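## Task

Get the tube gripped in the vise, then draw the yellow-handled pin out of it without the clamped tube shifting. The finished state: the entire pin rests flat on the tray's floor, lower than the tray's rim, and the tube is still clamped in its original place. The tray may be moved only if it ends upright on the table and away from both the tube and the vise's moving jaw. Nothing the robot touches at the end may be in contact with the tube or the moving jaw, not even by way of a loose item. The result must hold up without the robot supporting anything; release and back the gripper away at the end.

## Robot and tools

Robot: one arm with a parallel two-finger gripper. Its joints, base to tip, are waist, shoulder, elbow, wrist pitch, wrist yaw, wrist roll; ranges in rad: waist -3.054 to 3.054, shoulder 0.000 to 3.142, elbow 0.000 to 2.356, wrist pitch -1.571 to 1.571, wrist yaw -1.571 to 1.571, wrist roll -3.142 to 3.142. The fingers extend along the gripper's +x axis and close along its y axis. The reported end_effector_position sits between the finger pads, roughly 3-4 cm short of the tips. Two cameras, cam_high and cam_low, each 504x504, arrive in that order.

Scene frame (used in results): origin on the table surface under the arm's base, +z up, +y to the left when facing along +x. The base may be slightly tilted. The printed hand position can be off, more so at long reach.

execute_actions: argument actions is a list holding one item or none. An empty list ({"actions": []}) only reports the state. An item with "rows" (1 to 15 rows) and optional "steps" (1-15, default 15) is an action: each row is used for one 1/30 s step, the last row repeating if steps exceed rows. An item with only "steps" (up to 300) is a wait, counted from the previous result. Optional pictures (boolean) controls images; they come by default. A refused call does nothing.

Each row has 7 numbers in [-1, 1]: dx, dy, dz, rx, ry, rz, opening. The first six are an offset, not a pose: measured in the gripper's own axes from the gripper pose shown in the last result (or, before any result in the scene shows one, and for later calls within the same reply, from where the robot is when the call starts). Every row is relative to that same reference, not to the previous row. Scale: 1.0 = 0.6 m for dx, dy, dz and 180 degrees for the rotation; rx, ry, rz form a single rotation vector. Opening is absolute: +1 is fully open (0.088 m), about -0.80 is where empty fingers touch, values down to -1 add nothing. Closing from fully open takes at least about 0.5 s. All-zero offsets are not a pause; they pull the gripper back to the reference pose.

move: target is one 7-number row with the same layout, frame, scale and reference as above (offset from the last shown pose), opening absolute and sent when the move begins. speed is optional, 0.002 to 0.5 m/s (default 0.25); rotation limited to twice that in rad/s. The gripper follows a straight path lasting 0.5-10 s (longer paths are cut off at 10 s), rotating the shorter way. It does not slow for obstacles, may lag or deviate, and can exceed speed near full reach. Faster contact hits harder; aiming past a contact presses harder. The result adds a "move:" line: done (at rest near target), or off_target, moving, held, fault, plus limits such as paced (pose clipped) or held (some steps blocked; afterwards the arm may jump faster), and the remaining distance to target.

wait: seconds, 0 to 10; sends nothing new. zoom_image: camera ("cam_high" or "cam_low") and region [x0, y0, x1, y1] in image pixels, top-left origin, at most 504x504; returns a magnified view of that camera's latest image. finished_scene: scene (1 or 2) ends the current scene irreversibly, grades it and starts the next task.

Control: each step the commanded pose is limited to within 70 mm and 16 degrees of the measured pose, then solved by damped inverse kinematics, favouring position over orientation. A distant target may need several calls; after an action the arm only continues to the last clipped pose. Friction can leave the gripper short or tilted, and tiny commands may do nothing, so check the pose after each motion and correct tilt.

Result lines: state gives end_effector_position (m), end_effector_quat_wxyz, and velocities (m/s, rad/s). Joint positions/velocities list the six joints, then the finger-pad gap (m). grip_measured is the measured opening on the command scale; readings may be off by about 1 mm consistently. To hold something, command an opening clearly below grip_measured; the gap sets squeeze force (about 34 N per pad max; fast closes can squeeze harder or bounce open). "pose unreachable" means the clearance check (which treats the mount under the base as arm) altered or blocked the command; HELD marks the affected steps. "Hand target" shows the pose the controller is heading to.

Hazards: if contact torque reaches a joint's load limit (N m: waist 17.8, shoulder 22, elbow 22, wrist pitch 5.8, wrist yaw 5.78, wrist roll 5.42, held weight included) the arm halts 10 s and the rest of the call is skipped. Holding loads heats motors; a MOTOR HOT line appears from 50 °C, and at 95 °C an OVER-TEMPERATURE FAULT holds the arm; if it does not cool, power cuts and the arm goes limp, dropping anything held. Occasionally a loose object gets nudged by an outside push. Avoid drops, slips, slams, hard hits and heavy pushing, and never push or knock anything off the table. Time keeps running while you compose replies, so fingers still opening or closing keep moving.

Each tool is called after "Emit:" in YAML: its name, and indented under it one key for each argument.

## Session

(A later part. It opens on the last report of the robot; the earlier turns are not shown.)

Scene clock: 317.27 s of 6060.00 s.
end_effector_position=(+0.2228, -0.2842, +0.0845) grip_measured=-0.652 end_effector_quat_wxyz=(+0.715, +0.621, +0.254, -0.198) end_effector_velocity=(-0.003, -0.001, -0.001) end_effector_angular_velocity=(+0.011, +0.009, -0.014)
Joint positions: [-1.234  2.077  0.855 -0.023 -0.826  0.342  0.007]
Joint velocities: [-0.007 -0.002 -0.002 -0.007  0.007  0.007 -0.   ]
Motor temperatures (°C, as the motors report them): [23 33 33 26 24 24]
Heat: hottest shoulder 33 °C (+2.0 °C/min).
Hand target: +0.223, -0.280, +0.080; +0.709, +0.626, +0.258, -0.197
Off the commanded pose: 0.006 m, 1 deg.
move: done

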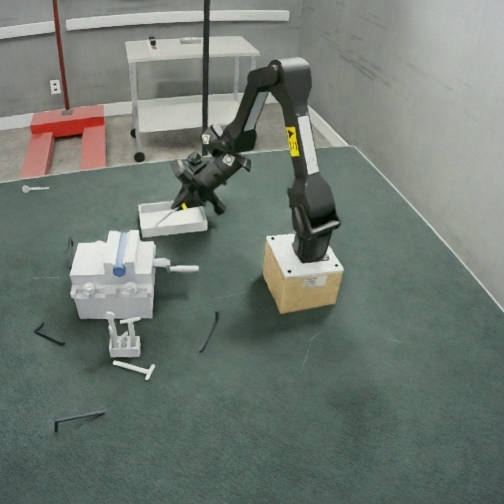

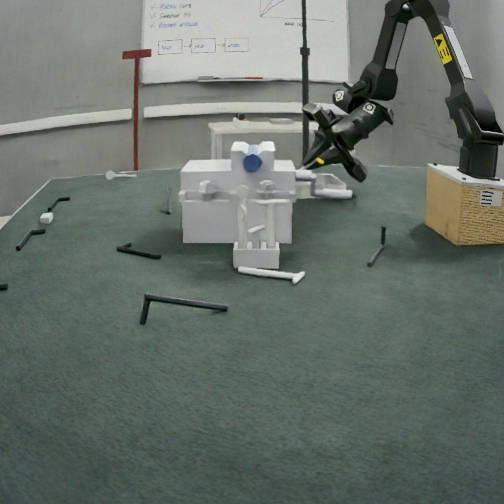

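Emit:
move:
  target: [0.012,-0.015,0.015,0,0,0,-0.9]
  speed: 0.04

Emit:
move:
  target: [0,0,0,0,0,0,-0.3]

Emit:
move:
  target: [-0.1,0,0,0,0,0,-0.3]
  speed: 0.04

Emit:
move:
  target: [-0.1,0.1,0,0,0,0,-0.3]
  speed: 0.1

Emit:
zoom_image:
  camera: "cam_high"
  region: [90,110,290,270]

Scene clock: 330.17 s of 6060.00 s.
end_effector_position=(+0.2242, -0.2921, +0.0759) grip_measured=-0.652 end_effector_quat_wxyz=(+0.715, +0.620, +0.254, -0.199) end_effector_velocity=(+0.001, +0.002, +0.002) end_effector_angular_velocity=(-0.004, -0.018, +0.019)
Joint positions: [-1.239  2.125  0.888 -0.014 -0.826  0.334  0.007]
Joint velocities: [-0.002  0.002  0.002 -0.007 -0.022 -0.022 -0.   ]
Motor temperatures (°C, as the motors report them): [23 33 32 27 24 24]
Heat: hottest shoulder 33 °C (+2.0 °C/min).
Hand target: +0.224, -0.294, +0.074; +0.715, +0.621, +0.253, -0.198
Off the commanded pose: 0.003 m, 0 deg.
move: done

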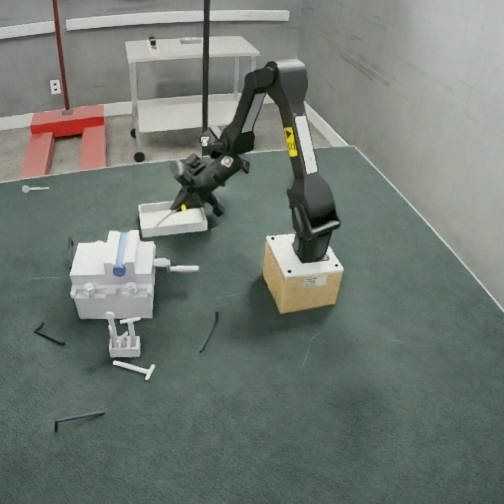

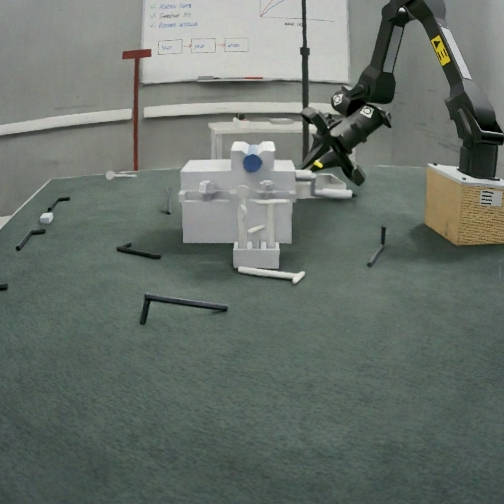

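Scene clock: 330.70 s of 6060.00 s.
end_effector_position=(+0.2242, -0.2920, +0.0758) grip_measured=-0.301 end_effector_quat_wxyz=(+0.715, +0.621, +0.254, -0.198) end_effector_velocity=(+0.000, -0.001, +0.002) end_effector_angular_velocity=(-0.010, -0.009, +0.004)
Joint positions: [-1.239  2.126  0.888 -0.014 -0.826  0.334  0.024]
Joint velocities: [-0.002 -0.002 -0.002  0.007 -0.007 -0.007  0.   ]
Motor temperatures (°C, as the motors report them): [23 33 32 27 24 24]
Heat: hottest shoulder 33 °C (+2.0 °C/min).
Hand target: +0.224, -0.292, +0.076; +0.715, +0.621, +0.254, -0.198
Off the commanded pose: 0.000 m, 0 deg.
move: done

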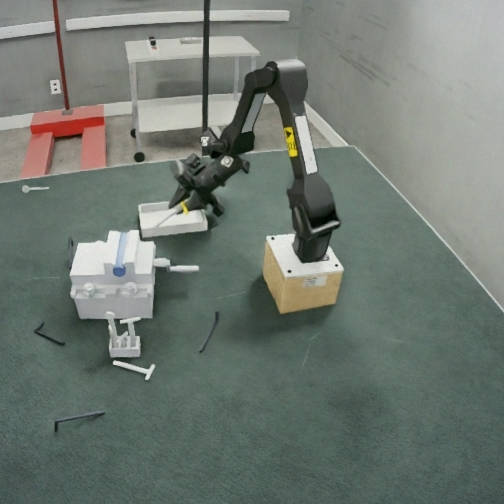

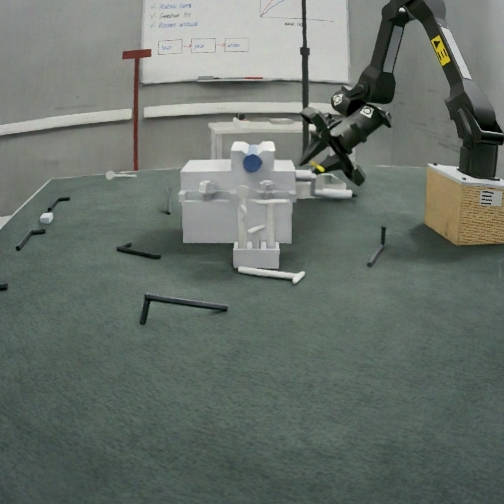

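Scene clock: 332.50 s of 6060.00 s.
end_effector_position=(+0.1774, -0.2911, +0.1091) grip_measured=-0.300 end_effector_quat_wxyz=(+0.710, +0.625, +0.257, -0.198) end_effector_velocity=(-0.000, +0.002, +0.001) end_effector_angular_velocity=(-0.009, -0.006, +0.013)
Joint positions: [-1.378  1.998  0.908 -0.327 -0.858  0.13   0.024]
Joint velocities: [-0.002 -0.002 -0.002 -0.007 -0.007 -0.022  0.   ]
Motor temperatures (°C, as the motors report them): [23 33 32 27 24 24]
Heat: hottest shoulder 33 °C (+2.0 °C/min).
Hand target: +0.177, -0.294, +0.113; +0.715, +0.620, +0.254, -0.199
Off the commanded pose: 0.004 m, 1 deg.
move: done

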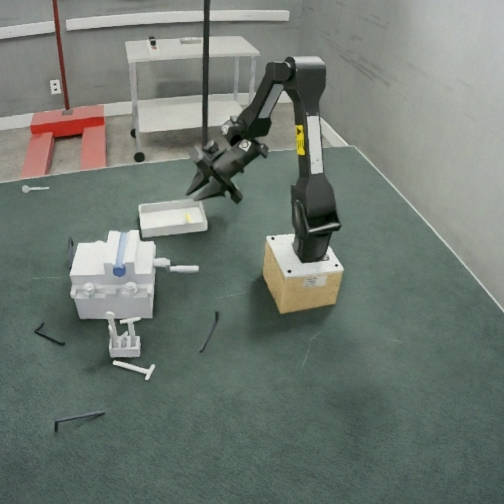

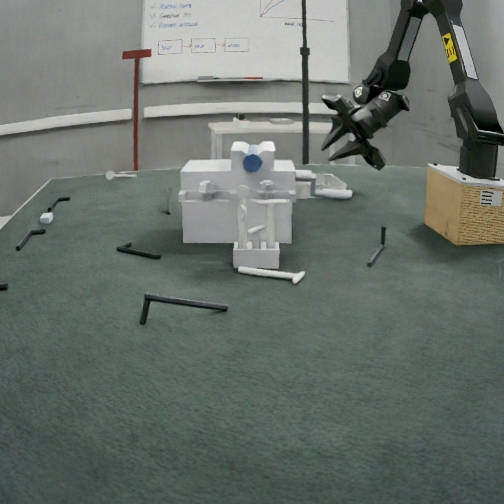

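Scene clock: 333.70 s of 6060.00 s.
end_effector_position=(+0.1678, -0.2840, +0.1899) grip_measured=-0.300 end_effector_quat_wxyz=(+0.706, +0.628, +0.260, -0.197) end_effector_velocity=(-0.000, +0.002, +0.001) end_effector_angular_velocity=(-0.020, -0.008, +0.022)
Joint positions: [-1.394  1.779  1.017 -0.687 -0.86   0.105  0.024]
Joint velocities: [-0.002 -0.002 -0.002 -0.007 -0.007 -0.037 -0.   ]
Motor temperatures (°C, as the motors report them): [23 33 32 27 24 24]
Heat: hottest shoulder 33 °C (+2.0 °C/min).
Hand target: +0.167, -0.286, +0.193; +0.710, +0.625, +0.257, -0.198
Off the commanded pose: 0.004 m, 1 deg.
move: done

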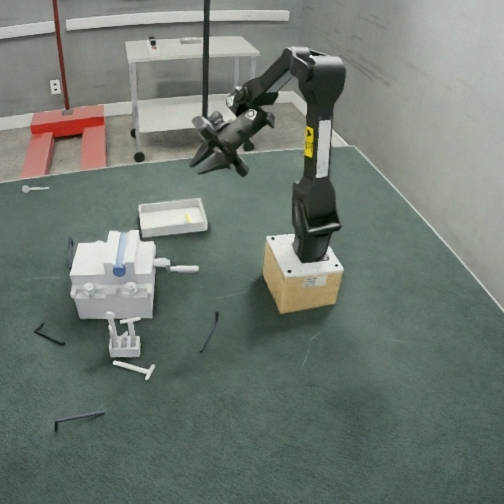

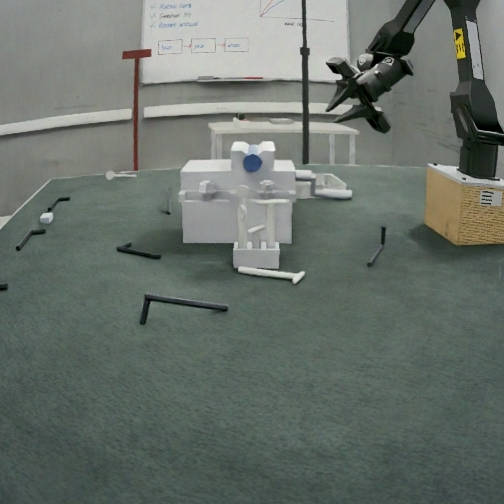

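Region (90, 110, 290, 270) of cam_high's 504x504 image, scaled by 2.520, with more detail than that image has; it fills the top 403 rows of this view, and the rest is white.

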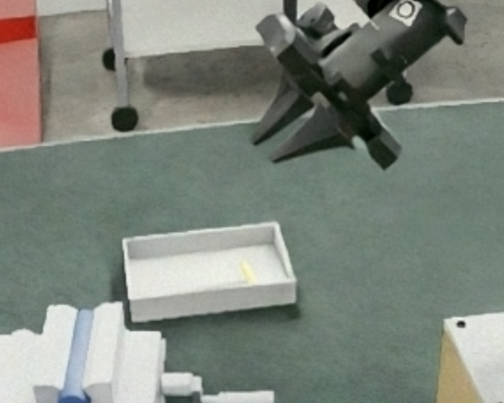

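Emit:
finished_scene:
  scene: 2

The scene is finished: the task was done.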